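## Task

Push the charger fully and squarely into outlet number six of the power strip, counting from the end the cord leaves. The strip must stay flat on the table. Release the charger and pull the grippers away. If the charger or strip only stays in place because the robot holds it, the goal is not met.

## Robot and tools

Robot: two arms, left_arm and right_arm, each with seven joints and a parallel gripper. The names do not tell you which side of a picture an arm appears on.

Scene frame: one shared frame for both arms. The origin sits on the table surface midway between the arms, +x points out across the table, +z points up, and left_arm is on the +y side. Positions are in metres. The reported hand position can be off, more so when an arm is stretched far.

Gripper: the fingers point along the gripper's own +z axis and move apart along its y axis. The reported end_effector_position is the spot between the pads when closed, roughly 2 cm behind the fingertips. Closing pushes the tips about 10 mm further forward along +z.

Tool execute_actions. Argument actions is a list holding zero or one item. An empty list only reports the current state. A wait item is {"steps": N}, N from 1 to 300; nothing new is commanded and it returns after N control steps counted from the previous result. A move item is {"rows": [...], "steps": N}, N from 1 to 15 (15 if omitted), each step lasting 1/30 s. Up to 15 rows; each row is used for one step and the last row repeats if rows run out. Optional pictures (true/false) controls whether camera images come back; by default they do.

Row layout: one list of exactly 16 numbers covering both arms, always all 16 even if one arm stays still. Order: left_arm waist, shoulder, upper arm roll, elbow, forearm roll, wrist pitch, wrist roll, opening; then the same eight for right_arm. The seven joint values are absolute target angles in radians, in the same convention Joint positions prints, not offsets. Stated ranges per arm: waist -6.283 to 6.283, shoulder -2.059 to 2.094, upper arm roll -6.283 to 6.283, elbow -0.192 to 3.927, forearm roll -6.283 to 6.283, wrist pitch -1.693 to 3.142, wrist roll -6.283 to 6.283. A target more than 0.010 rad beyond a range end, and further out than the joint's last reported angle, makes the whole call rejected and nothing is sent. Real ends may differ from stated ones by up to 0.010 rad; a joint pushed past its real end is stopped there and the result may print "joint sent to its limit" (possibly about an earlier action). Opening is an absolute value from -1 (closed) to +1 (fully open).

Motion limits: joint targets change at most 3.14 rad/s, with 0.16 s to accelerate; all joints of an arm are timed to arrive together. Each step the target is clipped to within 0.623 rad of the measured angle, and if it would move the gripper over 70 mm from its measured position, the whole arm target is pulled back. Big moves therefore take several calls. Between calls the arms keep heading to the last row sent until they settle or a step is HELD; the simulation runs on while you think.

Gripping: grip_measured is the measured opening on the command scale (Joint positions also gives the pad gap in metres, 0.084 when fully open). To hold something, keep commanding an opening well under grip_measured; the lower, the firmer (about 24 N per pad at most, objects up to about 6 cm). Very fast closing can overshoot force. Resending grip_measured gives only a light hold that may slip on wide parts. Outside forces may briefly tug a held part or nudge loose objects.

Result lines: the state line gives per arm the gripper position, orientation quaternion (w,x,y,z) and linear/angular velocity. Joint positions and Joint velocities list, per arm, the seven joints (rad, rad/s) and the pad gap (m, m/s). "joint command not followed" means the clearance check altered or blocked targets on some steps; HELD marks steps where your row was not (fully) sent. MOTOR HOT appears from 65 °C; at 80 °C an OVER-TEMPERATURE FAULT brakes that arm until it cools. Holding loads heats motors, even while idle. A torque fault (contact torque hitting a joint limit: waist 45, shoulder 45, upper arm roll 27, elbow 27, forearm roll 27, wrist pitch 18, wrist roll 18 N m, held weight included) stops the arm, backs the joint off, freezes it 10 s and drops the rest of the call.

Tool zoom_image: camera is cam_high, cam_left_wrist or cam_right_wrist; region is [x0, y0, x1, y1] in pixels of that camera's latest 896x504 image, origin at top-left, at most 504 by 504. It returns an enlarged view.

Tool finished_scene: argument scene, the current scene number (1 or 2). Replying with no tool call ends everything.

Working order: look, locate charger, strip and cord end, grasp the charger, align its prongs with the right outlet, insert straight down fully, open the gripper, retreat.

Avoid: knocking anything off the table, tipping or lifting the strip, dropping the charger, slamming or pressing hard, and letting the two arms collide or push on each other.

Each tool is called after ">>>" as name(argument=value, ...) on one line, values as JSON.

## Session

>>> execute_actions(actions=[])

Scene clock: 0.00 s of 4500.00 s.
left_arm: end_effector_position=(+0.7782, +0.0053, +0.1582) grip_measured=+1.00 end_effector_quat_wxyz=(+0.527, -0.485, +0.528, -0.456) end_effector_velocity=(+0.000, +0.000, +0.000) end_effector_angular_velocity=(+0.000, -0.001, +0.000) | right_arm: end_effector_position=(+0.3288, -0.8750, +0.3643) grip_measured=+1.00 end_effector_quat_wxyz=(+0.211, +0.738, +0.607, -0.204) end_effector_velocity=(-0.000, +0.000, +0.001) end_effector_angular_velocity=(-0.001, -0.001, +0.000)
Joint positions: left_arm=[-0.468  0.977  0.261  1.845  2.361  0.704 -1.068  0.084] | right_arm=[-0.85   0.05   0.085  1.368 -0.486  0.9   -2.102  0.084]
Joint velocities: left_arm=[ 0.    -0.     0.    -0.     0.     0.001  0.    -0.   ] | right_arm=[-0.    -0.001  0.     0.     0.     0.    -0.001 -0.   ]
Motor temperatures (°C, as the motors report them): left_arm=[34 33 34 34 33 40 33] | right_arm=[34 32 35 31 34 41 40]

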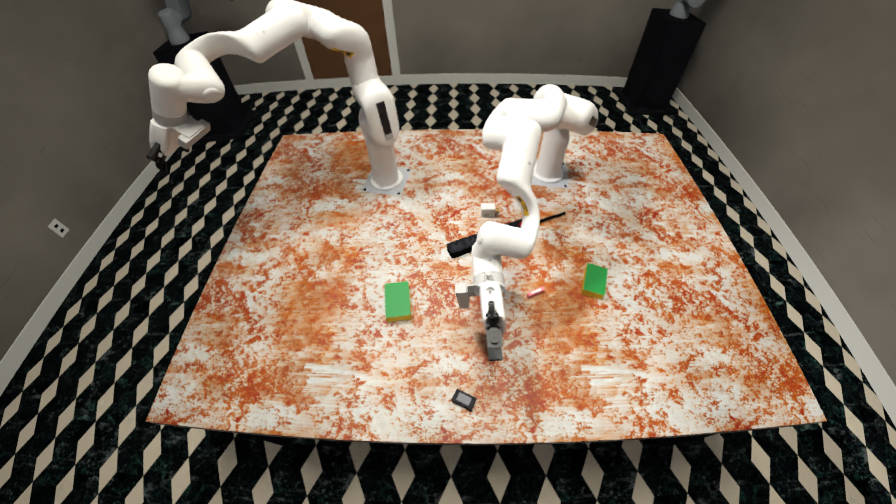

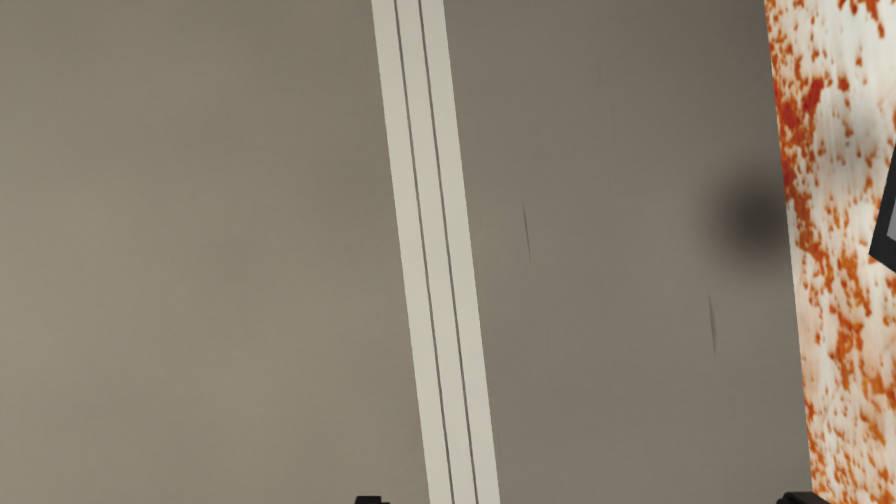

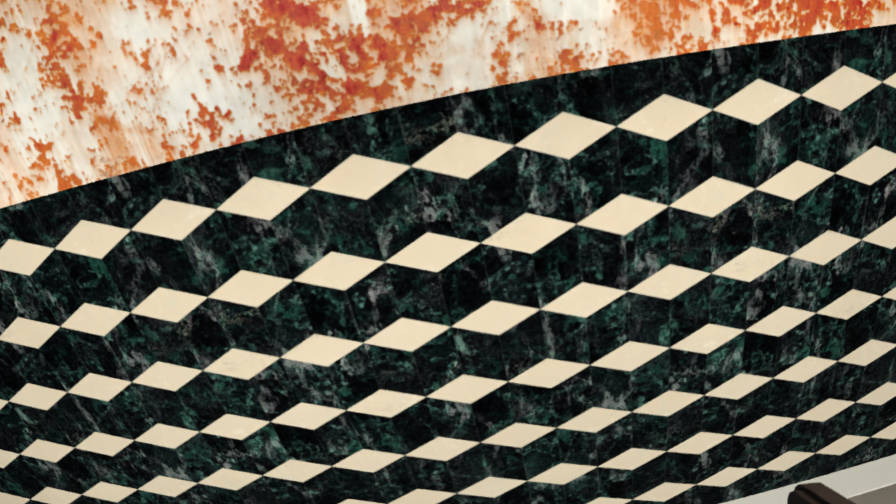

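>>> execute_actions(actions=[{"rows":[[0.7,0.2,0.261,1.5,2.361,0.704,-1.068,1,0,0,0,1.2,0,1.2,0,1]]}], pictures=false)

>>> execute_actions(actions=[{"steps":40}], pictures=false)

>>> execute_actions(actions=[{"rows":[[0.7,0.2,0.261,1.5,2.361,0.704,-1.068,1,1.05,-0.3,0,0.9,0,1.2,0,1]]}], pictures=false)

>>> execute_actions(actions=[{"steps":35}])

Scene clock: 7.27 s of 4500.00 s.
left_arm: end_effector_position=(+0.8093, +0.1780, +0.2631) grip_measured=+1.00 end_effector_quat_wxyz=(+0.580, -0.538, +0.433, -0.433) end_effector_velocity=(+0.017, +0.389, +0.241) end_effector_angular_velocity=(-0.135, -0.229, +0.483) | right_arm: end_effector_position=(+0.4401, -0.7268, +0.3102) grip_measured=+1.00 end_effector_quat_wxyz=(+0.154, +0.804, +0.569, -0.078) end_effector_velocity=(+0.214, +0.369, -0.089) end_effector_angular_velocity=(+0.504, -0.227, -0.237)
Joint positions: left_arm=[-0.267  0.776  0.262  1.746  2.361  0.704 -1.068  0.084] | right_arm=[-0.531  0.029  0.05   1.296 -0.279  1.028 -1.781  0.084]
Joint velocities: left_arm=[ 0.45  -0.439 -0.    -0.182  0.     0.001 -0.     0.   ] | right_arm=[ 0.74  -0.04  -0.063 -0.13   0.383  0.235  0.784  0.   ]
Motor temperatures (°C, as the motors report them): left_arm=[34 34 34 36 33 40 33] | right_arm=[34 32 35 34 34 41 40]
Steps of this call (steps 1 to 90: nothing new was sent; then 3.77 s passed at rest; steps 91 to 105: all 15 steps of this action). Readings (joint positions):
91: left_arm=[-0.468 0.977 0.261 1.845 2.361 0.704 -1.068] | right_arm=[-0.850 0.050 0.085 1.368 -0.486 0.900 -2.102]
92: left_arm=[-0.465 0.973 0.259 1.842 2.361 0.703 -1.068] | right_arm=[-0.846 0.050 0.084 1.367 -0.482 0.902 -2.097]
94: left_arm=[-0.439 0.946 0.253 1.822 2.361 0.702 -1.068] | right_arm=[-0.809 0.046 0.071 1.357 -0.450 0.923 -2.054]
98: left_arm=[-0.372 0.880 0.262 1.794 2.361 0.704 -1.068] | right_arm=[-0.703 0.039 0.068 1.330 -0.377 0.967 -1.955]
105: the state above

Scene clock: 8.60 s of 4500.00 s.
left_arm: end_effector_position=(+0.6247, +0.6973, +0.4771) grip_measured=+1.00 end_effector_quat_wxyz=(+0.726, -0.612, +0.135, -0.283) end_effector_velocity=(-0.290, +0.323, +0.127) end_effector_angular_velocity=(+0.015, -0.165, +0.551) | right_arm: end_effector_position=(+0.5080, -0.4386, +0.2567) grip_measured=+1.00 end_effector_quat_wxyz=(+0.000, +0.996, -0.092, +0.000) end_effector_velocity=(+0.000, +0.001, -0.001) end_effector_angular_velocity=(+0.000, +0.001, -0.007)
Joint positions: left_arm=[ 0.411  0.349  0.261  1.564  2.361  0.704 -1.068  0.084] | right_arm=[-0.    -0.    -0.     1.2   -0.     1.2   -0.001  0.084]
Joint velocities: left_arm=[ 0.541 -0.279 -0.001 -0.12   0.     0.    -0.     0.   ] | right_arm=[ 0.002  0.001  0.001  0.    -0.     0.     0.01   0.   ]
Motor temperatures (°C, as the motors report them): left_arm=[34 34 34 36 33 40 33] | right_arm=[34 32 35 35 34 41 40]
Steps of this call (steps 1 to 40: the robot went on to your last target). Readings (joint positions):
1: left_arm=[-0.252 0.761 0.262 1.740 2.361 0.704 -1.068] | right_arm=[-0.507 0.028 0.048 1.292 -0.266 1.036 -1.755]
2: left_arm=[-0.237 0.747 0.262 1.734 2.361 0.704 -1.068] | right_arm=[-0.482 0.026 0.045 1.288 -0.253 1.043 -1.727]
4: left_arm=[-0.206 0.719 0.261 1.722 2.361 0.704 -1.068] | right_arm=[-0.434 0.024 0.041 1.279 -0.228 1.059 -1.667]
8: left_arm=[-0.143 0.667 0.261 1.700 2.361 0.704 -1.068] | right_arm=[-0.339 0.018 0.032 1.262 -0.178 1.090 -1.531]
40: the state above

Scene clock: 9.10 s of 4500.00 s.
left_arm: end_effector_position=(+0.4593, +0.8315, +0.5386) grip_measured=+1.00 end_effector_quat_wxyz=(+0.769, -0.605, +0.024, -0.205) end_effector_velocity=(-0.256, +0.151, +0.092) end_effector_angular_velocity=(+0.069, -0.114, +0.397) | right_arm: end_effector_position=(+0.4649, -0.2678, +0.2613) grip_measured=+1.00 end_effector_quat_wxyz=(+0.000, +0.995, +0.097, +0.000) end_effector_velocity=(-0.149, +0.373, +0.003) end_effector_angular_velocity=(-0.000, -0.001, +0.912)
Joint positions: left_arm=[ 0.679  0.211  0.264  1.505  2.361  0.705 -1.068  0.084] | right_arm=[ 0.377 -0.146  0.001  1.054  0.     1.2   -0.     0.084]
Joint velocities: left_arm=[ 0.333 -0.176  0.054 -0.053 -0.001  0.012 -0.    -0.   ] | right_arm=[ 0.915 -0.252 -0.003 -0.252 -0.     0.     0.    -0.   ]
Motor temperatures (°C, as the motors report them): left_arm=[34 34 34 36 33 40 33] | right_arm=[34 32 35 35 34 41 40]
Steps of this call (steps 1 to 15: all 15 steps of this action). Readings (joint positions):
1: left_arm=[0.429 0.340 0.261 1.560 2.361 0.704 -1.068] | right_arm=[-0.000 -0.000 -0.000 1.200 -0.000 1.200 -0.001]
2: left_arm=[0.447 0.331 0.261 1.556 2.361 0.704 -1.068] | right_arm=[0.004 -0.002 -0.002 1.198 -0.000 1.200 -0.001]
4: left_arm=[0.484 0.312 0.261 1.548 2.361 0.704 -1.068] | right_arm=[0.044 -0.023 -0.009 1.176 -0.001 1.200 -0.000]
8: left_arm=[0.557 0.274 0.261 1.532 2.361 0.704 -1.068] | right_arm=[0.169 -0.077 0.002 1.124 0.000 1.200 -0.001]
15: the state above

Scene clock: 10.27 s of 4500.00 s.
left_arm: end_effector_position=(+0.4463, +0.8386, +0.5422) grip_measured=+1.00 end_effector_quat_wxyz=(+0.771, -0.605, +0.016, -0.199) end_effector_velocity=(+0.000, +0.000, -0.000) end_effector_angular_velocity=(+0.000, +0.001, -0.000) | right_arm: end_effector_position=(+0.2914, -0.0567, +0.2591) grip_measured=+1.00 end_effector_quat_wxyz=(-0.000, +0.908, +0.419, -0.000) end_effector_velocity=(-0.002, +0.002, +0.000) end_effector_angular_velocity=(+0.000, -0.001, +0.008)
Joint positions: left_arm=[ 0.7    0.2    0.261  1.5    2.361  0.704 -1.068  0.084] | right_arm=[ 1.049 -0.3   -0.     0.9   -0.     1.2    0.     0.084]
Joint velocities: left_arm=[ 0.  0.  0.  0.  0. -0.  0. -0.] | right_arm=[ 0.004 -0.001  0.003 -0.     0.     0.    -0.001 -0.   ]
Motor temperatures (°C, as the motors report them): left_arm=[34 34 34 37 33 41 33] | right_arm=[34 32 35 35 34 41 40]
Steps of this call (steps 1 to 35: the robot went on to your last target). Readings (joint positions):
1: left_arm=[0.688 0.206 0.265 1.504 2.361 0.705 -1.068] | right_arm=[0.408 -0.154 0.001 1.046 0.000 1.200 -0.000]
2: left_arm=[0.693 0.203 0.265 1.503 2.361 0.705 -1.068] | right_arm=[0.439 -0.162 0.001 1.038 0.000 1.200 -0.000]
4: left_arm=[0.697 0.201 0.262 1.501 2.361 0.704 -1.068] | right_arm=[0.501 -0.177 0.001 1.023 0.000 1.200 -0.000]
8: left_arm=[0.698 0.201 0.258 1.499 2.361 0.703 -1.068] | right_arm=[0.627 -0.205 0.001 0.995 0.000 1.200 -0.000]
35: the state above

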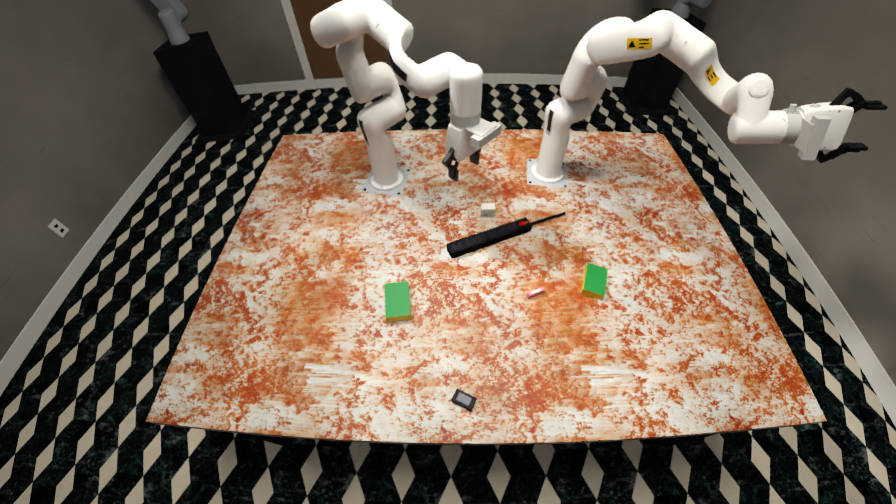

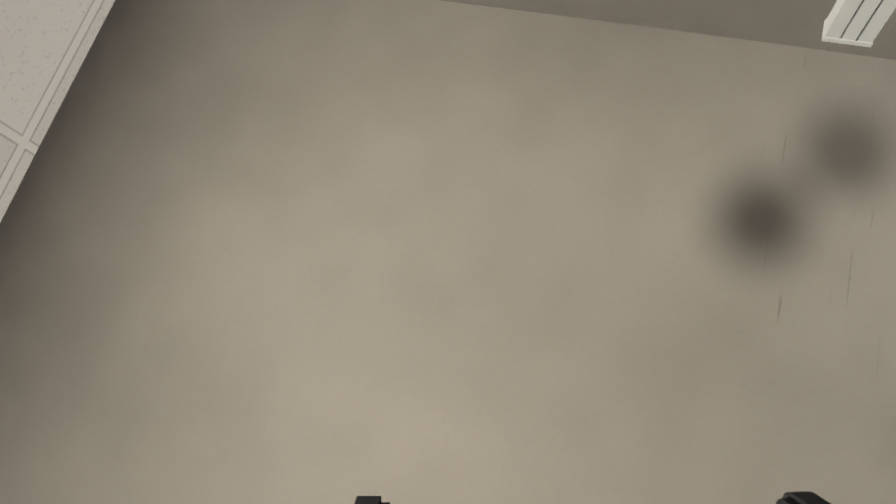

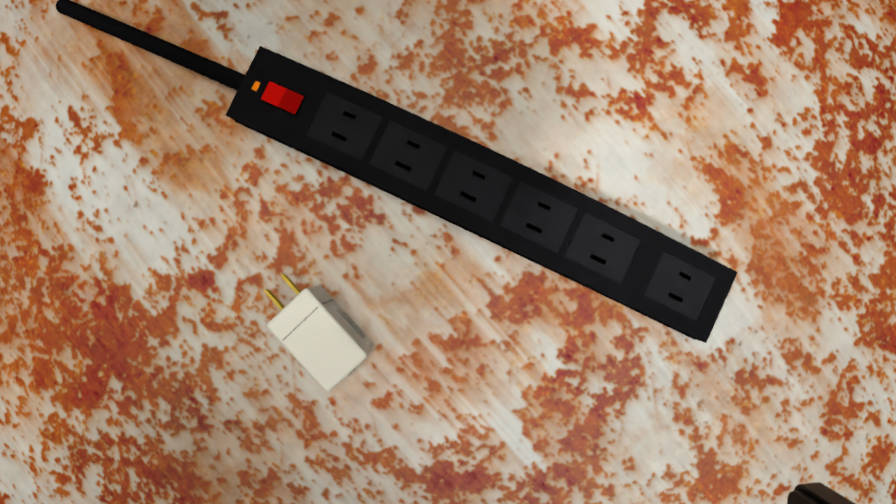

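>>> execute_actions(actions=[{"rows":[[0.3,-0.3,0,0.9,0,1.2,-2.446,1,-0.4,-0.3,0,0.9,0,1.2,0,1]]}], pictures=false)

>>> execute_actions(actions=[{"steps":40}], pictures=false)

>>> execute_actions(actions=[{"rows":[[-0.699,-0.2081,0,0.4884,0,0.6965,-2.446,1,-0.4,-0.3,0,0.9,0,1.2,0,1]]}], pictures=false)

>>> execute_actions(actions=[{"steps":35}])

Scene clock: 29.90 s of 4500.00 s.
left_arm: end_effector_position=(+0.4637, +0.6780, +0.5128) grip_measured=+1.00 end_effector_quat_wxyz=(+0.587, -0.619, -0.280, -0.440) end_effector_velocity=(-0.069, -0.325, -0.195) end_effector_angular_velocity=(-1.324, -1.896, +0.071) | right_arm: end_effector_position=(+0.3924, -0.1905, +0.2591) grip_measured=+1.00 end_effector_quat_wxyz=(-0.000, +0.977, +0.212, +0.000) end_effector_velocity=(+0.164, -0.360, -0.000) end_effector_angular_velocity=(-0.000, +0.000, -1.022)
Joint positions: left_arm=[ 0.474 -0.081  0.113  1.164  1.908  0.982 -1.521  0.084] | right_arm=[ 0.613 -0.3   -0.001  0.9   -0.     1.2    0.     0.084]
Joint velocities: left_arm=[-0.468 -0.584 -0.307 -0.7   -1.374  0.574 -1.371  0.   ] | right_arm=[-1.025 -0.     0.003 -0.     0.001  0.    -0.    -0.   ]
Motor temperatures (°C, as the motors report them): left_arm=[34 34 34 40 33 41 33] | right_arm=[34 32 35 38 34 41 40]
Steps of this call (steps 1 to 15: the robot went on to your last target; steps 16 to 90: nothing new was sent; then 16.13 s passed at rest; steps 91 to 105: all 15 steps of this action). Readings (joint positions):
91: left_arm=[0.700 0.200 0.261 1.500 2.361 0.704 -1.068] | right_arm=[1.050 -0.300 0.000 0.900 0.000 1.200 -0.000]
92: left_arm=[0.697 0.197 0.260 1.495 2.356 0.709 -1.074] | right_arm=[1.046 -0.300 0.001 0.900 0.000 1.200 -0.000]
94: left_arm=[0.673 0.163 0.248 1.450 2.311 0.746 -1.119] | right_arm=[1.002 -0.300 0.007 0.900 0.001 1.200 -0.000]
98: left_arm=[0.593 0.068 0.189 1.342 2.186 0.835 -1.243] | right_arm=[0.853 -0.300 -0.002 0.900 -0.000 1.200 0.000]
105: the state above

Scene clock: 31.23 s of 4500.00 s.
left_arm: end_effector_position=(+0.3839, +0.3423, +0.2591) grip_measured=+1.00 end_effector_quat_wxyz=(-0.000, +0.266, +0.964, +0.001) end_effector_velocity=(+0.001, -0.005, +0.000) end_effector_angular_velocity=(-0.016, -0.003, +0.006) | right_arm: end_effector_position=(+0.3634, -0.5637, +0.2591) grip_measured=+1.00 end_effector_quat_wxyz=(+0.000, +0.958, -0.287, -0.000) end_effector_velocity=(-0.003, -0.005, +0.000) end_effector_angular_velocity=(+0.001, -0.002, -0.015)
Joint positions: left_arm=[ 0.3   -0.3    0.     0.9    0.002  1.2   -2.446  0.084] | right_arm=[-0.399 -0.3    0.001  0.9    0.     1.2   -0.     0.084]
Joint velocities: left_arm=[-0.001 -0.001 -0.002  0.001 -0.018  0.001 -0.002 -0.   ] | right_arm=[-0.009 -0.    -0.007  0.    -0.001 -0.    -0.001  0.   ]
Motor temperatures (°C, as the motors report them): left_arm=[34 34 34 40 33 41 33] | right_arm=[34 32 35 38 34 41 40]
Steps of this call (steps 1 to 40: the robot went on to your last target). Readings (joint positions):
1: left_arm=[0.459 -0.100 0.103 1.141 1.862 1.001 -1.568] | right_arm=[0.579 -0.300 -0.001 0.900 -0.000 1.200 0.000]
2: left_arm=[0.445 -0.119 0.094 1.119 1.813 1.019 -1.616] | right_arm=[0.545 -0.300 -0.001 0.900 -0.000 1.200 0.000]
4: left_arm=[0.418 -0.152 0.077 1.079 1.712 1.052 -1.718] | right_arm=[0.476 -0.300 -0.001 0.900 -0.000 1.200 0.000]
8: left_arm=[0.376 -0.205 0.049 1.015 1.495 1.105 -1.934] | right_arm=[0.339 -0.300 -0.001 0.900 -0.000 1.200 0.000]
40: the state above

Scene clock: 31.73 s of 4500.00 s.
left_arm: end_effector_position=(+0.3676, +0.1930, +0.1746) grip_measured=+1.00 end_effector_quat_wxyz=(-0.001, +0.449, +0.893, +0.000) end_effector_velocity=(-0.122, -0.351, -0.141) end_effector_angular_velocity=(-0.002, -0.002, -0.983) | right_arm: end_effector_position=(+0.3630, -0.5644, +0.2591) grip_measured=+1.00 end_effector_quat_wxyz=(+0.000, +0.958, -0.288, -0.000) end_effector_velocity=(+0.000, -0.000, +0.000) end_effector_angular_velocity=(-0.000, -0.001, -0.000)
Joint positions: left_arm=[-0.094 -0.253 -0.     0.692  0.001  0.947 -2.446  0.084] | right_arm=[-0.4   -0.3    0.     0.9    0.     1.2   -0.     0.084]
Joint velocities: left_arm=[-0.985  0.081  0.001 -0.362 -0.001 -0.444 -0.     0.   ] | right_arm=[ 0.001  0.    -0.001  0.001  0.     0.    -0.    -0.   ]
Motor temperatures (°C, as the motors report them): left_arm=[34 34 34 40 33 41 33] | right_arm=[34 32 35 38 34 41 40]
Steps of this call (steps 1 to 15: all 15 steps of this action). Readings (joint positions):
1: left_arm=[0.300 -0.300 0.000 0.900 0.002 1.200 -2.446] | right_arm=[-0.399 -0.300 0.001 0.900 0.000 1.200 -0.000]
2: left_arm=[0.296 -0.300 0.001 0.898 0.001 1.196 -2.446] | right_arm=[-0.399 -0.300 0.001 0.900 0.000 1.200 -0.000]
4: left_arm=[0.253 -0.295 0.006 0.871 0.002 1.159 -2.446] | right_arm=[-0.399 -0.300 0.000 0.900 0.000 1.200 -0.000]
8: left_arm=[0.128 -0.275 -0.001 0.791 0.001 1.070 -2.446] | right_arm=[-0.400 -0.300 0.000 0.900 0.000 1.200 -0.000]
15: the state above

Scene clock: 32.90 s of 4500.00 s.
left_arm: end_effector_position=(+0.2328, +0.0230, +0.1001) grip_measured=+1.00 end_effector_quat_wxyz=(+0.000, +0.695, +0.719, -0.000) end_effector_velocity=(-0.001, -0.000, -0.001) end_effector_angular_velocity=(+0.002, +0.001, -0.003) | right_arm: end_effector_position=(+0.3629, -0.5645, +0.2591) grip_measured=+1.00 end_effector_quat_wxyz=(-0.000, +0.958, -0.288, +0.000) end_effector_velocity=(+0.000, +0.000, -0.000) end_effector_angular_velocity=(-0.000, +0.000, +0.001)
Joint positions: left_arm=[-0.699 -0.208  0.     0.488  0.     0.697 -2.446  0.084] | right_arm=[-0.4   -0.3   -0.     0.9   -0.     1.2    0.     0.084]
Joint velocities: left_arm=[-0.002  0.001 -0.001 -0.001  0.     0.    -0.     0.   ] | right_arm=[ 0.     0.     0.     0.    -0.001 -0.     0.     0.   ]
Motor temperatures (°C, as the motors report them): left_arm=[34 34 34 40 33 41 33] | right_arm=[34 32 35 38 34 41 40]
Steps of this call (steps 1 to 35: the robot went on to your last target). Readings (joint positions):
1: left_arm=[-0.127 -0.251 -0.000 0.681 0.001 0.933 -2.446] | right_arm=[-0.400 -0.300 0.000 0.900 0.000 1.200 -0.000]
2: left_arm=[-0.160 -0.248 -0.000 0.669 0.001 0.919 -2.446] | right_arm=[-0.400 -0.300 0.000 0.900 0.000 1.200 -0.000]
4: left_arm=[-0.227 -0.243 -0.000 0.647 0.001 0.891 -2.446] | right_arm=[-0.400 -0.300 0.000 0.900 0.000 1.200 -0.000]
8: left_arm=[-0.363 -0.233 -0.000 0.602 0.000 0.835 -2.446] | right_arm=[-0.400 -0.300 0.000 0.900 0.000 1.200 -0.000]
35: the state above

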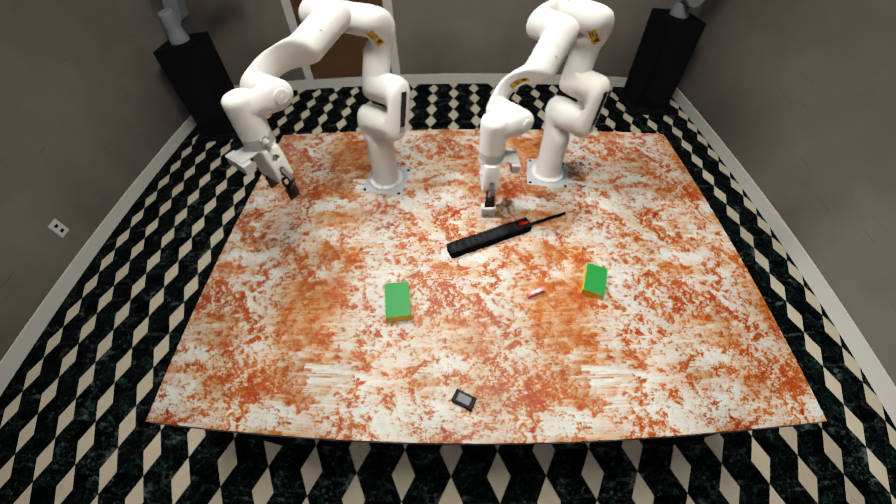

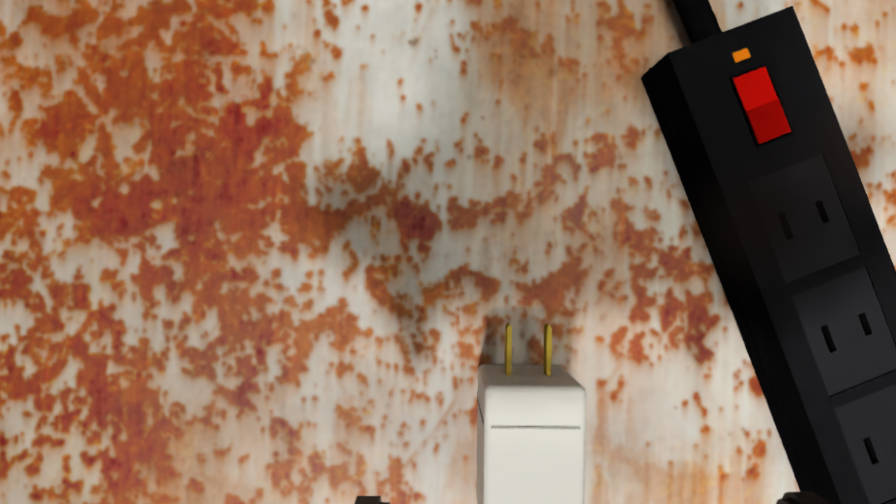

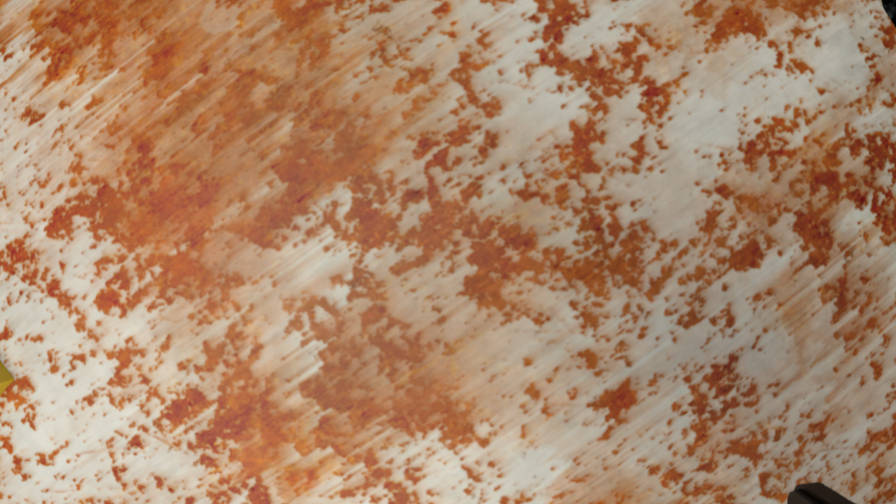

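>>> execute_actions(actions=[{"rows":[[-0.699,0.0098,0,0.4449,0,0.435,-2.446,1,-0.4,-0.3,0,0.9,0,1.2,0,1]]}], pictures=false)

>>> execute_actions(actions=[{"rows":[[-0.699,0.0098,0,0.4449,0,0.435,-2.446,-0.8,-0.4,-0.3,0,0.9,0,1.2,0,1]]}], pictures=false)

>>> execute_actions(actions=[{"rows":[[-0.699,-0.2081,0,0.4884,0,0.6965,-2.446,-0.8,-0.4,-0.3,0,0.9,0,1.2,0,1]],"steps":12}], pictures=false)

>>> execute_actions(actions=[{"rows":[[0.75,0.5027,0,1.405,0,0.9023,0,-0.8,-0.4,-0.3,0,0.9,0,1.2,0,1]]}], pictures=false)

>>> execute_actions(actions=[{"steps":55}], pictures=false)

>>> execute_actions(actions=[{"rows":[[0.75,0.6123,0,1.375,0,0.7627,0,-0.8,-0.4,-0.3,0,0.9,0,1.2,0,1]]}], pictures=false)

>>> execute_actions(actions=[{"rows":[[0.75,0.6123,0,1.375,0,0.7627,0,1,-0.4,-0.3,0,0.9,0,1.2,0,1]],"steps":10}], pictures=false)

>>> execute_actions(actions=[{"rows":[[0.75,0.5027,0,1.405,0,0.9023,0,1,-0.4,-0.3,0,0.9,0,1.2,0,1]],"steps":10}])

>>> execute_actions(actions=[{"rows":[[-0.601,0.3792,0,1.2133,0,0.8341,-2.735,1,-0.4,-0.3,0,0.9,0,1.2,0,1]]}], pictures=false)

>>> execute_actions(actions=[{"steps":60}])

Scene clock: 48.77 s of 4500.00 s.
left_arm: end_effector_position=(+0.2333, +0.0222, +0.0312) grip_measured=+1.00 end_effector_quat_wxyz=(+0.001, +0.695, +0.719, -0.000) end_effector_velocity=(+0.001, -0.001, -0.003) end_effector_angular_velocity=(-0.006, -0.005, -0.000) | right_arm: end_effector_position=(+0.3629, -0.5645, +0.2591) grip_measured=+1.00 end_effector_quat_wxyz=(-0.000, +0.958, -0.288, +0.000) end_effector_velocity=(-0.000, -0.000, -0.000) end_effector_angular_velocity=(+0.000, +0.001, +0.000)
Joint positions: left_arm=[-0.699  0.007 -0.     0.446  0.     0.436 -2.446  0.084] | right_arm=[-0.4   -0.3   -0.     0.9   -0.     1.2    0.     0.084]
Joint velocities: left_arm=[ 0.     0.009 -0.    -0.005  0.    -0.021  0.    -0.   ] | right_arm=[-0.     0.001  0.    -0.    -0.     0.     0.    -0.   ]
Motor temperatures (°C, as the motors report them): left_arm=[34 34 34 39 33 41 33] | right_arm=[34 32 35 38 34 42 40]
Steps of this call (steps 1 to 15: the robot went on to your last target; steps 16 to 90: nothing new was sent; then 12.37 s passed at rest; steps 91 to 105: all 15 steps of this action). Readings (joint positions):
91: left_arm=[-0.699 -0.208 -0.000 0.488 -0.000 0.696 -2.446] | right_arm=[-0.400 -0.300 0.000 0.900 0.000 1.200 -0.000]
92: left_arm=[-0.699 -0.205 -0.000 0.488 -0.000 0.691 -2.446] | right_arm=[-0.400 -0.300 0.000 0.900 0.000 1.200 0.000]
94: left_arm=[-0.699 -0.167 -0.000 0.483 0.000 0.639 -2.446] | right_arm=[-0.400 -0.300 0.000 0.900 0.000 1.200 -0.000]
98: left_arm=[-0.699 -0.022 0.000 0.448 -0.000 0.481 -2.446] | right_arm=[-0.400 -0.300 0.000 0.900 0.000 1.200 -0.000]
105: the state above

Scene clock: 49.27 s of 4500.00 s.
left_arm: end_effector_position=(+0.2329, +0.0227, +0.0303) grip_measured=-0.33 end_effector_quat_wxyz=(+0.000, +0.695, +0.719, -0.000) end_effector_velocity=(+0.000, -0.000, +0.000) end_effector_angular_velocity=(-0.000, -0.000, +0.000) | right_arm: end_effector_position=(+0.3629, -0.5645, +0.2591) grip_measured=+1.00 end_effector_quat_wxyz=(-0.000, +0.958, -0.288, +0.000) end_effector_velocity=(-0.000, -0.000, -0.000) end_effector_angular_velocity=(+0.001, +0.001, -0.002)
Joint positions: left_arm=[-0.699  0.009  0.     0.445  0.     0.435 -2.446  0.03 ] | right_arm=[-0.4   -0.3    0.     0.9   -0.     1.2    0.     0.084]
Joint velocities: left_arm=[ 0.  0.  0.  0. -0. -0. -0.  0.] | right_arm=[-0.001  0.    -0.001 -0.001  0.     0.     0.001  0.   ]
Motor temperatures (°C, as the motors report them): left_arm=[34 34 34 39 33 41 33] | right_arm=[34 32 35 38 34 42 40]
Steps of this call (steps 1 to 15: all 15 steps of this action). Readings (joint positions):
1: left_arm=[-0.699 0.008 -0.000 0.446 0.000 0.436 -2.446] | right_arm=[-0.400 -0.300 0.000 0.900 0.000 1.200 0.000]
2: left_arm=[-0.699 0.008 -0.000 0.446 0.000 0.436 -2.446] | right_arm=[-0.400 -0.300 0.000 0.900 -0.000 1.200 0.000]
4: left_arm=[-0.699 0.009 -0.000 0.445 0.000 0.435 -2.446] | right_arm=[-0.400 -0.300 -0.000 0.900 -0.000 1.200 0.000]
8: left_arm=[-0.699 0.009 -0.000 0.445 -0.000 0.435 -2.446] | right_arm=[-0.400 -0.300 -0.000 0.900 0.000 1.200 0.000]
15: the state above

Scene clock: 49.67 s of 4500.00 s.
left_arm: end_effector_position=(+0.2332, +0.0223, +0.0991) grip_measured=-0.33 end_effector_quat_wxyz=(+0.001, +0.695, +0.719, -0.000) end_effector_velocity=(-0.029, +0.034, -0.018) end_effector_angular_velocity=(+0.099, +0.090, +0.005) | right_arm: end_effector_position=(+0.3629, -0.5645, +0.2591) grip_measured=+1.00 end_effector_quat_wxyz=(-0.000, +0.958, -0.288, +0.000) end_effector_velocity=(-0.000, -0.000, -0.000) end_effector_angular_velocity=(+0.000, +0.001, +0.000)
Joint positions: left_arm=[-0.699 -0.205 -0.     0.488  0.     0.69  -2.446  0.03 ] | right_arm=[-0.4   -0.3   -0.     0.9   -0.     1.2    0.     0.084]
Joint velocities: left_arm=[ 0.001 -0.02   0.003 -0.046 -0.001  0.108 -0.    -0.   ] | right_arm=[-0.001 -0.     0.    -0.001 -0.     0.    -0.001  0.   ]
Motor temperatures (°C, as the motors report them): left_arm=[34 34 34 39 33 41 33] | right_arm=[34 32 35 38 34 42 40]
Steps of this call (steps 1 to 12: all 12 steps of this action). Readings (joint positions):
1: left_arm=[-0.699 0.009 0.000 0.445 0.000 0.435 -2.446] | right_arm=[-0.400 -0.300 -0.000 0.900 0.000 1.200 -0.000]
2: left_arm=[-0.699 0.006 0.000 0.446 0.000 0.441 -2.446] | right_arm=[-0.400 -0.300 0.000 0.900 -0.000 1.200 0.000]
4: left_arm=[-0.699 -0.031 0.000 0.450 -0.000 0.493 -2.446] | right_arm=[-0.400 -0.300 0.000 0.900 -0.000 1.200 0.000]
8: left_arm=[-0.699 -0.176 -0.000 0.486 0.000 0.650 -2.446] | right_arm=[-0.400 -0.300 0.000 0.900 -0.000 1.200 0.000]
12: the state above

Scene clock: 50.17 s of 4500.00 s.
left_arm: end_effector_position=(+0.3908, +0.0844, +0.0915) grip_measured=-0.33 end_effector_quat_wxyz=(-0.031, +0.694, +0.719, -0.009) end_effector_velocity=(+0.353, +0.205, +0.031) end_effector_angular_velocity=(-0.091, -0.067, +0.000) | right_arm: end_effector_position=(+0.3629, -0.5645, +0.2591) grip_measured=+1.00 end_effector_quat_wxyz=(-0.000, +0.958, -0.288, +0.000) end_effector_velocity=(-0.000, -0.000, +0.000) end_effector_angular_velocity=(+0.000, -0.001, -0.001)
Joint positions: left_arm=[-0.326  0.129  0.     0.859 -0.     0.794 -2.073  0.03 ] | right_arm=[-0.4   -0.3    0.     0.9    0.     1.2    0.     0.084]
Joint velocities: left_arm=[ 0.787  0.515 -0.003  0.764 -0.     0.148  0.786  0.   ] | right_arm=[-0. -0. -0.  0.  0. -0. -0.  0.]
Motor temperatures (°C, as the motors report them): left_arm=[34 34 34 39 33 41 33] | right_arm=[34 32 35 38 34 42 40]
Steps of this call (steps 1 to 15: all 15 steps of this action). Readings (joint positions):
1: left_arm=[-0.699 -0.205 -0.000 0.487 -0.000 0.693 -2.446] | right_arm=[-0.400 -0.300 0.000 0.900 0.000 1.200 0.000]
2: left_arm=[-0.695 -0.201 -0.001 0.491 -0.000 0.696 -2.440] | right_arm=[-0.400 -0.300 0.000 0.900 0.000 1.200 0.000]
4: left_arm=[-0.651 -0.157 -0.005 0.535 -0.000 0.712 -2.394] | right_arm=[-0.400 -0.300 -0.000 0.900 -0.000 1.200 0.000]
8: left_arm=[-0.520 -0.026 0.001 0.666 0.000 0.750 -2.266] | right_arm=[-0.400 -0.300 -0.000 0.900 -0.000 1.200 0.000]
15: the state above

Scene clock: 52.00 s of 4500.00 s.
left_arm: end_effector_position=(+0.4789, +0.6106, +0.0956) grip_measured=-0.33 end_effector_quat_wxyz=(+0.000, +0.954, +0.300, +0.000) end_effector_velocity=(-0.005, +0.008, -0.000) end_effector_angular_velocity=(+0.003, +0.002, -0.024) | right_arm: end_effector_position=(+0.3629, -0.5645, +0.2591) grip_measured=+1.00 end_effector_quat_wxyz=(-0.000, +0.958, -0.288, +0.000) end_effector_velocity=(+0.000, +0.000, +0.000) end_effector_angular_velocity=(-0.000, -0.001, +0.002)
Joint positions: left_arm=[ 0.748  0.502 -0.002  1.405 -0.     0.902 -0.003  0.03 ] | right_arm=[-0.4   -0.3    0.     0.9    0.     1.2    0.     0.084]
Joint velocities: left_arm=[ 0.008  0.002  0.008  0.002  0.    -0.     0.039 -0.   ] | right_arm=[ 0.    -0.001 -0.     0.     0.001 -0.    -0.003 -0.   ]
Motor temperatures (°C, as the motors report them): left_arm=[34 34 34 39 33 41 33] | right_arm=[34 32 35 38 34 42 40]
Steps of this call (steps 1 to 55: the robot went on to your last target). Readings (joint positions):
1: left_arm=[-0.300 0.146 0.000 0.884 -0.000 0.799 -2.047] | right_arm=[-0.400 -0.300 -0.000 0.900 -0.000 1.200 0.000]
2: left_arm=[-0.274 0.162 0.000 0.908 -0.000 0.804 -2.020] | right_arm=[-0.400 -0.300 -0.000 0.900 0.000 1.200 0.000]
4: left_arm=[-0.221 0.192 0.000 0.952 -0.000 0.812 -1.967] | right_arm=[-0.400 -0.300 -0.000 0.900 -0.000 1.200 -0.000]
8: left_arm=[-0.115 0.245 0.000 1.029 -0.000 0.828 -1.861] | right_arm=[-0.400 -0.300 -0.000 0.900 0.000 1.200 -0.000]
55: the state above

Scene clock: 52.50 s of 4500.00 s.
left_arm: end_effector_position=(+0.4781, +0.6122, +0.0315) grip_measured=-0.33 end_effector_quat_wxyz=(-0.000, +0.954, +0.299, +0.000) end_effector_velocity=(+0.000, +0.001, -0.002) end_effector_angular_velocity=(+0.002, -0.002, +0.000) | right_arm: end_effector_position=(+0.3629, -0.5645, +0.2591) grip_measured=+1.00 end_effector_quat_wxyz=(-0.000, +0.958, -0.288, +0.000) end_effector_velocity=(+0.000, +0.000, +0.000) end_effector_angular_velocity=(-0.001, -0.001, +0.003)
Joint positions: left_arm=[ 0.75   0.612 -0.     1.375  0.     0.763 -0.     0.03 ] | right_arm=[-0.4   -0.3    0.     0.9    0.     1.2   -0.     0.084]
Joint velocities: left_arm=[ 0.     0.005  0.    -0.     0.    -0.008  0.    -0.   ] | right_arm=[ 0.001 -0.001  0.     0.    -0.    -0.    -0.002 -0.   ]
Motor temperatures (°C, as the motors report them): left_arm=[34 34 34 39 33 41 33] | right_arm=[34 32 35 38 34 42 40]
Steps of this call (steps 1 to 15: all 15 steps of this action). Readings (joint positions):
1: left_arm=[0.749 0.503 -0.001 1.405 -0.000 0.902 -0.002] | right_arm=[-0.400 -0.300 0.000 0.900 -0.000 1.200 -0.000]
2: left_arm=[0.749 0.505 -0.001 1.404 -0.000 0.896 -0.002] | right_arm=[-0.400 -0.300 0.000 0.900 0.000 1.200 0.000]
4: left_arm=[0.749 0.534 -0.001 1.400 0.000 0.851 -0.001] | right_arm=[-0.400 -0.300 0.000 0.900 0.000 1.200 0.000]
8: left_arm=[0.750 0.608 -0.000 1.370 -0.000 0.780 -0.000] | right_arm=[-0.400 -0.300 0.000 0.900 -0.000 1.200 -0.000]
15: the state above

Scene clock: 52.83 s of 4500.00 s.
left_arm: end_effector_position=(+0.4780, +0.6122, +0.0312) grip_measured=+1.00 end_effector_quat_wxyz=(-0.000, +0.954, +0.299, +0.000) end_effector_velocity=(+0.000, -0.000, -0.000) end_effector_angular_velocity=(+0.000, -0.000, -0.001) | right_arm: end_effector_position=(+0.3629, -0.5645, +0.2591) grip_measured=+1.00 end_effector_quat_wxyz=(-0.000, +0.958, -0.288, +0.000) end_effector_velocity=(+0.000, +0.000, +0.000) end_effector_angular_velocity=(-0.000, -0.001, +0.001)
Joint positions: left_arm=[ 0.75   0.612 -0.     1.375  0.     0.763 -0.     0.084] | right_arm=[-0.4   -0.3    0.     0.9   -0.     1.2   -0.     0.084]
Joint velocities: left_arm=[-0.     0.001 -0.001  0.001  0.    -0.     0.     0.004] | right_arm=[ 0.001 -0.001  0.     0.    -0.    -0.     0.    -0.   ]
Motor temperatures (°C, as the motors report them): left_arm=[34 34 34 39 33 41 33] | right_arm=[34 32 35 38 34 42 40]
Steps of this call (steps 1 to 10: all 10 steps of this action). Readings (joint positions):
1: left_arm=[0.750 0.612 -0.000 1.375 0.000 0.763 -0.000] | right_arm=[-0.400 -0.300 0.000 0.900 0.000 1.200 0.000]
2: left_arm=[0.750 0.612 -0.000 1.375 0.000 0.763 -0.000] | right_arm=[-0.400 -0.300 0.000 0.900 -0.000 1.200 -0.000]
4: left_arm=[0.750 0.612 -0.000 1.375 0.000 0.763 -0.000] | right_arm=[-0.400 -0.300 -0.000 0.900 0.000 1.200 -0.000]
8: left_arm=[0.750 0.612 -0.000 1.375 0.000 0.763 -0.000] | right_arm=[-0.400 -0.300 0.000 0.900 0.000 1.200 0.000]
10: the state above

Scene clock: 53.17 s of 4500.00 s.
left_arm: end_effector_position=(+0.4812, +0.6142, +0.0988) grip_measured=+1.00 end_effector_quat_wxyz=(-0.002, +0.954, +0.299, +0.006) end_effector_velocity=(-0.052, -0.035, -0.053) end_effector_angular_velocity=(-0.119, +0.172, +0.002) | right_arm: end_effector_position=(+0.3629, -0.5645, +0.2591) grip_measured=+1.00 end_effector_quat_wxyz=(-0.000, +0.958, -0.288, +0.000) end_effector_velocity=(+0.000, +0.000, +0.000) end_effector_angular_velocity=(-0.000, -0.000, +0.002)
Joint positions: left_arm=[ 0.75   0.501 -0.     1.409  0.     0.895  0.     0.084] | right_arm=[-0.4   -0.3    0.     0.9   -0.     1.2    0.     0.084]
Joint velocities: left_arm=[ 0.     0.02   0.002 -0.083 -0.001  0.106 -0.    -0.   ] | right_arm=[ 0.001 -0.     0.     0.    -0.    -0.    -0.001 -0.   ]
Motor temperatures (°C, as the motors report them): left_arm=[34 34 34 39 33 41 33] | right_arm=[34 32 35 38 34 42 40]
Steps of this call (steps 1 to 10: all 10 steps of this action). Readings (joint positions):
1: left_arm=[0.750 0.612 -0.000 1.375 0.000 0.763 -0.000] | right_arm=[-0.400 -0.300 -0.000 0.900 0.000 1.200 0.000]
2: left_arm=[0.750 0.609 0.000 1.375 0.000 0.769 0.000] | right_arm=[-0.400 -0.300 0.000 0.900 -0.000 1.200 -0.000]
4: left_arm=[0.750 0.581 0.000 1.379 -0.000 0.814 -0.000] | right_arm=[-0.400 -0.300 0.000 0.900 -0.000 1.200 -0.000]
8: left_arm=[0.750 0.506 -0.000 1.410 0.000 0.885 0.000] | right_arm=[-0.400 -0.300 0.000 0.900 0.000 1.200 0.000]
10: the state above

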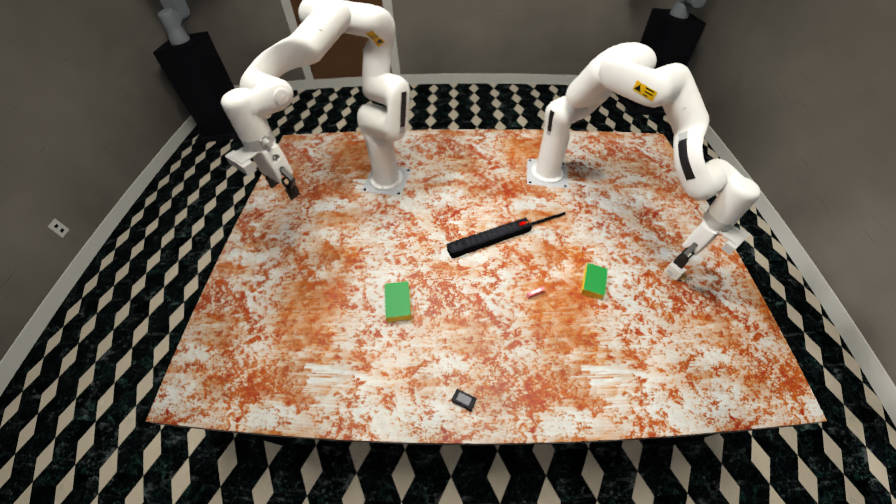

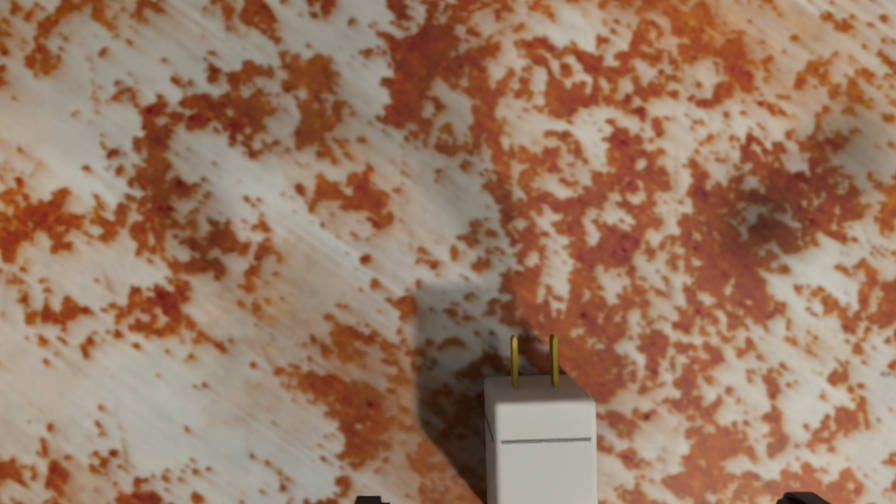

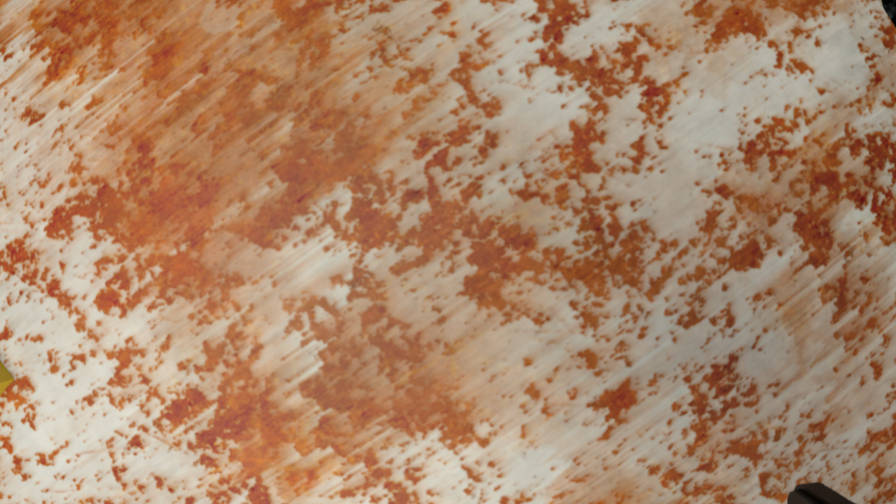

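Scene clock: 53.67 s of 4500.00 s.
left_arm: end_effector_position=(+0.5409, +0.4424, +0.0943) grip_measured=+1.00 end_effector_quat_wxyz=(+0.000, +0.954, +0.299, -0.001) end_effector_velocity=(+0.091, -0.405, +0.003) end_effector_angular_velocity=(+0.002, -0.002, -0.007) | right_arm: end_effector_position=(+0.3629, -0.5645, +0.2591) grip_measured=+1.00 end_effector_quat_wxyz=(-0.000, +0.958, -0.288, +0.000) end_effector_velocity=(+0.000, -0.000, +0.000) end_effector_angular_velocity=(-0.001, -0.001, -0.002)
Joint positions: left_arm=[ 0.434  0.453 -0.001  1.323 -0.     0.872 -0.316  0.084] | right_arm=[-0.4   -0.3    0.     0.9    0.     1.2   -0.     0.084]
Joint velocities: left_arm=[-0.735 -0.094 -0.001 -0.138  0.    -0.048 -0.73  -0.   ] | right_arm=[ 0.001 -0.    -0.     0.001 -0.     0.     0.002 -0.   ]
Motor temperatures (°C, as the motors report them): left_arm=[34 34 34 39 33 41 33] | right_arm=[34 32 35 38 34 42 40]
Steps of this call (steps 1 to 15: all 15 steps of this action). Readings (joint positions):
1: left_arm=[0.750 0.502 -0.000 1.406 0.000 0.898 -0.000] | right_arm=[-0.400 -0.300 -0.000 0.900 -0.000 1.200 -0.000]
2: left_arm=[0.746 0.503 0.002 1.402 0.000 0.899 -0.006] | right_arm=[-0.400 -0.300 0.000 0.900 -0.000 1.200 0.000]
4: left_arm=[0.710 0.497 0.010 1.387 0.000 0.894 -0.048] | right_arm=[-0.400 -0.300 0.000 0.900 -0.000 1.200 0.000]
8: left_arm=[0.604 0.477 -0.002 1.361 -0.000 0.885 -0.146] | right_arm=[-0.400 -0.300 0.000 0.900 0.000 1.200 -0.000]
15: the state above

Scene clock: 55.67 s of 4500.00 s.
left_arm: end_effector_position=(+0.3992, -0.0835, +0.0956) grip_measured=+1.00 end_effector_quat_wxyz=(+0.000, +0.544, +0.839, +0.000) end_effector_velocity=(-0.001, -0.002, +0.000) end_effector_angular_velocity=(-0.001, -0.000, +0.014) | right_arm: end_effector_position=(+0.3629, -0.5645, +0.2591) grip_measured=+1.00 end_effector_quat_wxyz=(-0.000, +0.958, -0.288, +0.000) end_effector_velocity=(-0.000, -0.000, +0.000) end_effector_angular_velocity=(-0.001, -0.001, -0.001)
Joint positions: left_arm=[-0.601  0.379  0.     1.213  0.     0.834 -2.733  0.084] | right_arm=[-0.4   -0.3    0.     0.9    0.     1.2    0.     0.084]
Joint velocities: left_arm=[-0.003  0.001 -0.002  0.001  0.    -0.    -0.018 -0.   ] | right_arm=[-0.001 -0.     0.     0.001 -0.    -0.     0.001 -0.   ]
Motor temperatures (°C, as the motors report them): left_arm=[34 34 34 39 33 41 33] | right_arm=[34 32 35 38 34 42 40]
Steps of this call (steps 1 to 60: the robot went on to your last target). Readings (joint positions):
1: left_arm=[0.410 0.450 -0.001 1.318 -0.000 0.870 -0.340] | right_arm=[-0.400 -0.300 0.000 0.900 0.000 1.200 -0.000]
2: left_arm=[0.385 0.447 -0.001 1.314 -0.000 0.869 -0.365] | right_arm=[-0.400 -0.300 0.000 0.900 0.000 1.200 -0.000]
4: left_arm=[0.336 0.441 -0.001 1.305 -0.000 0.866 -0.414] | right_arm=[-0.400 -0.300 0.000 0.900 0.000 1.200 0.000]
8: left_arm=[0.237 0.431 -0.001 1.291 -0.000 0.861 -0.513] | right_arm=[-0.400 -0.300 -0.000 0.900 0.000 1.200 0.000]
60: the state above

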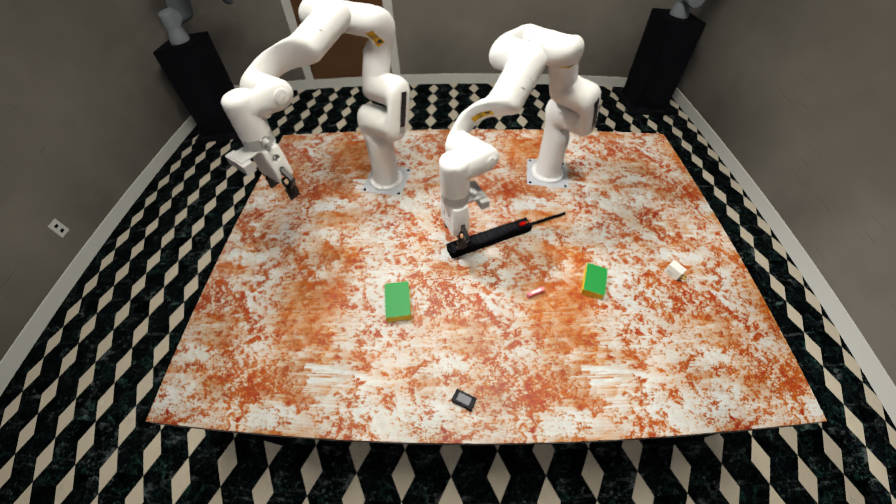

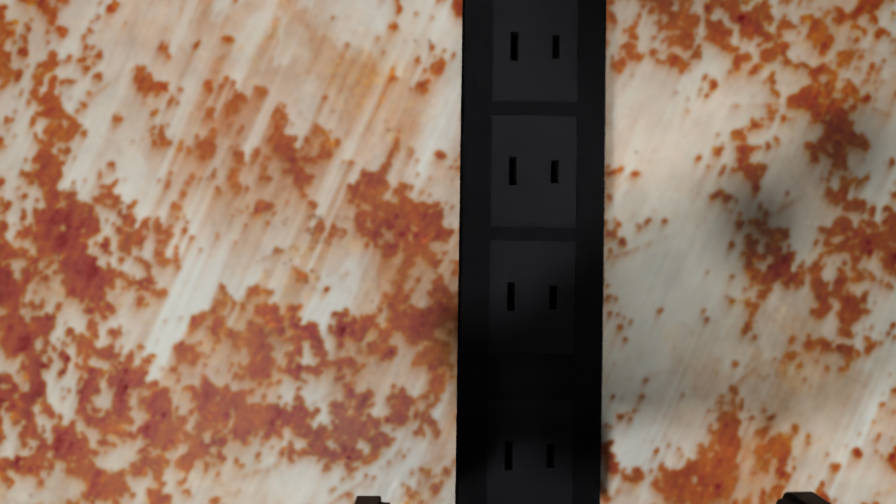

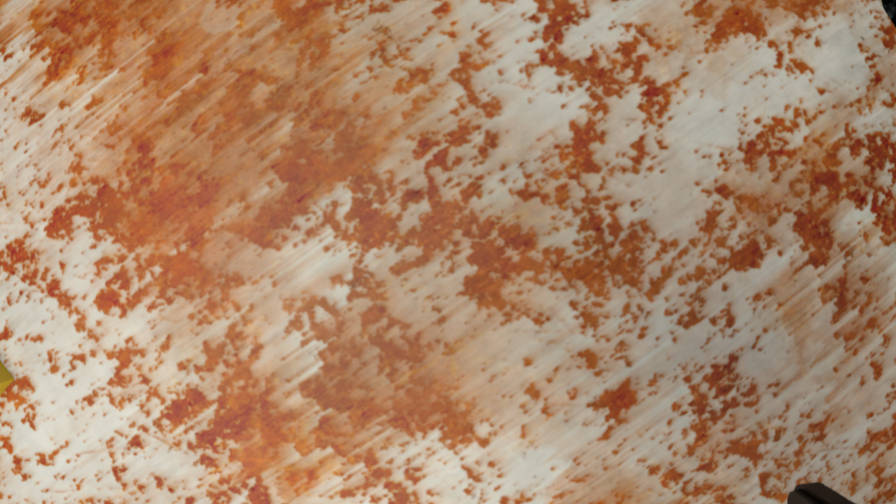

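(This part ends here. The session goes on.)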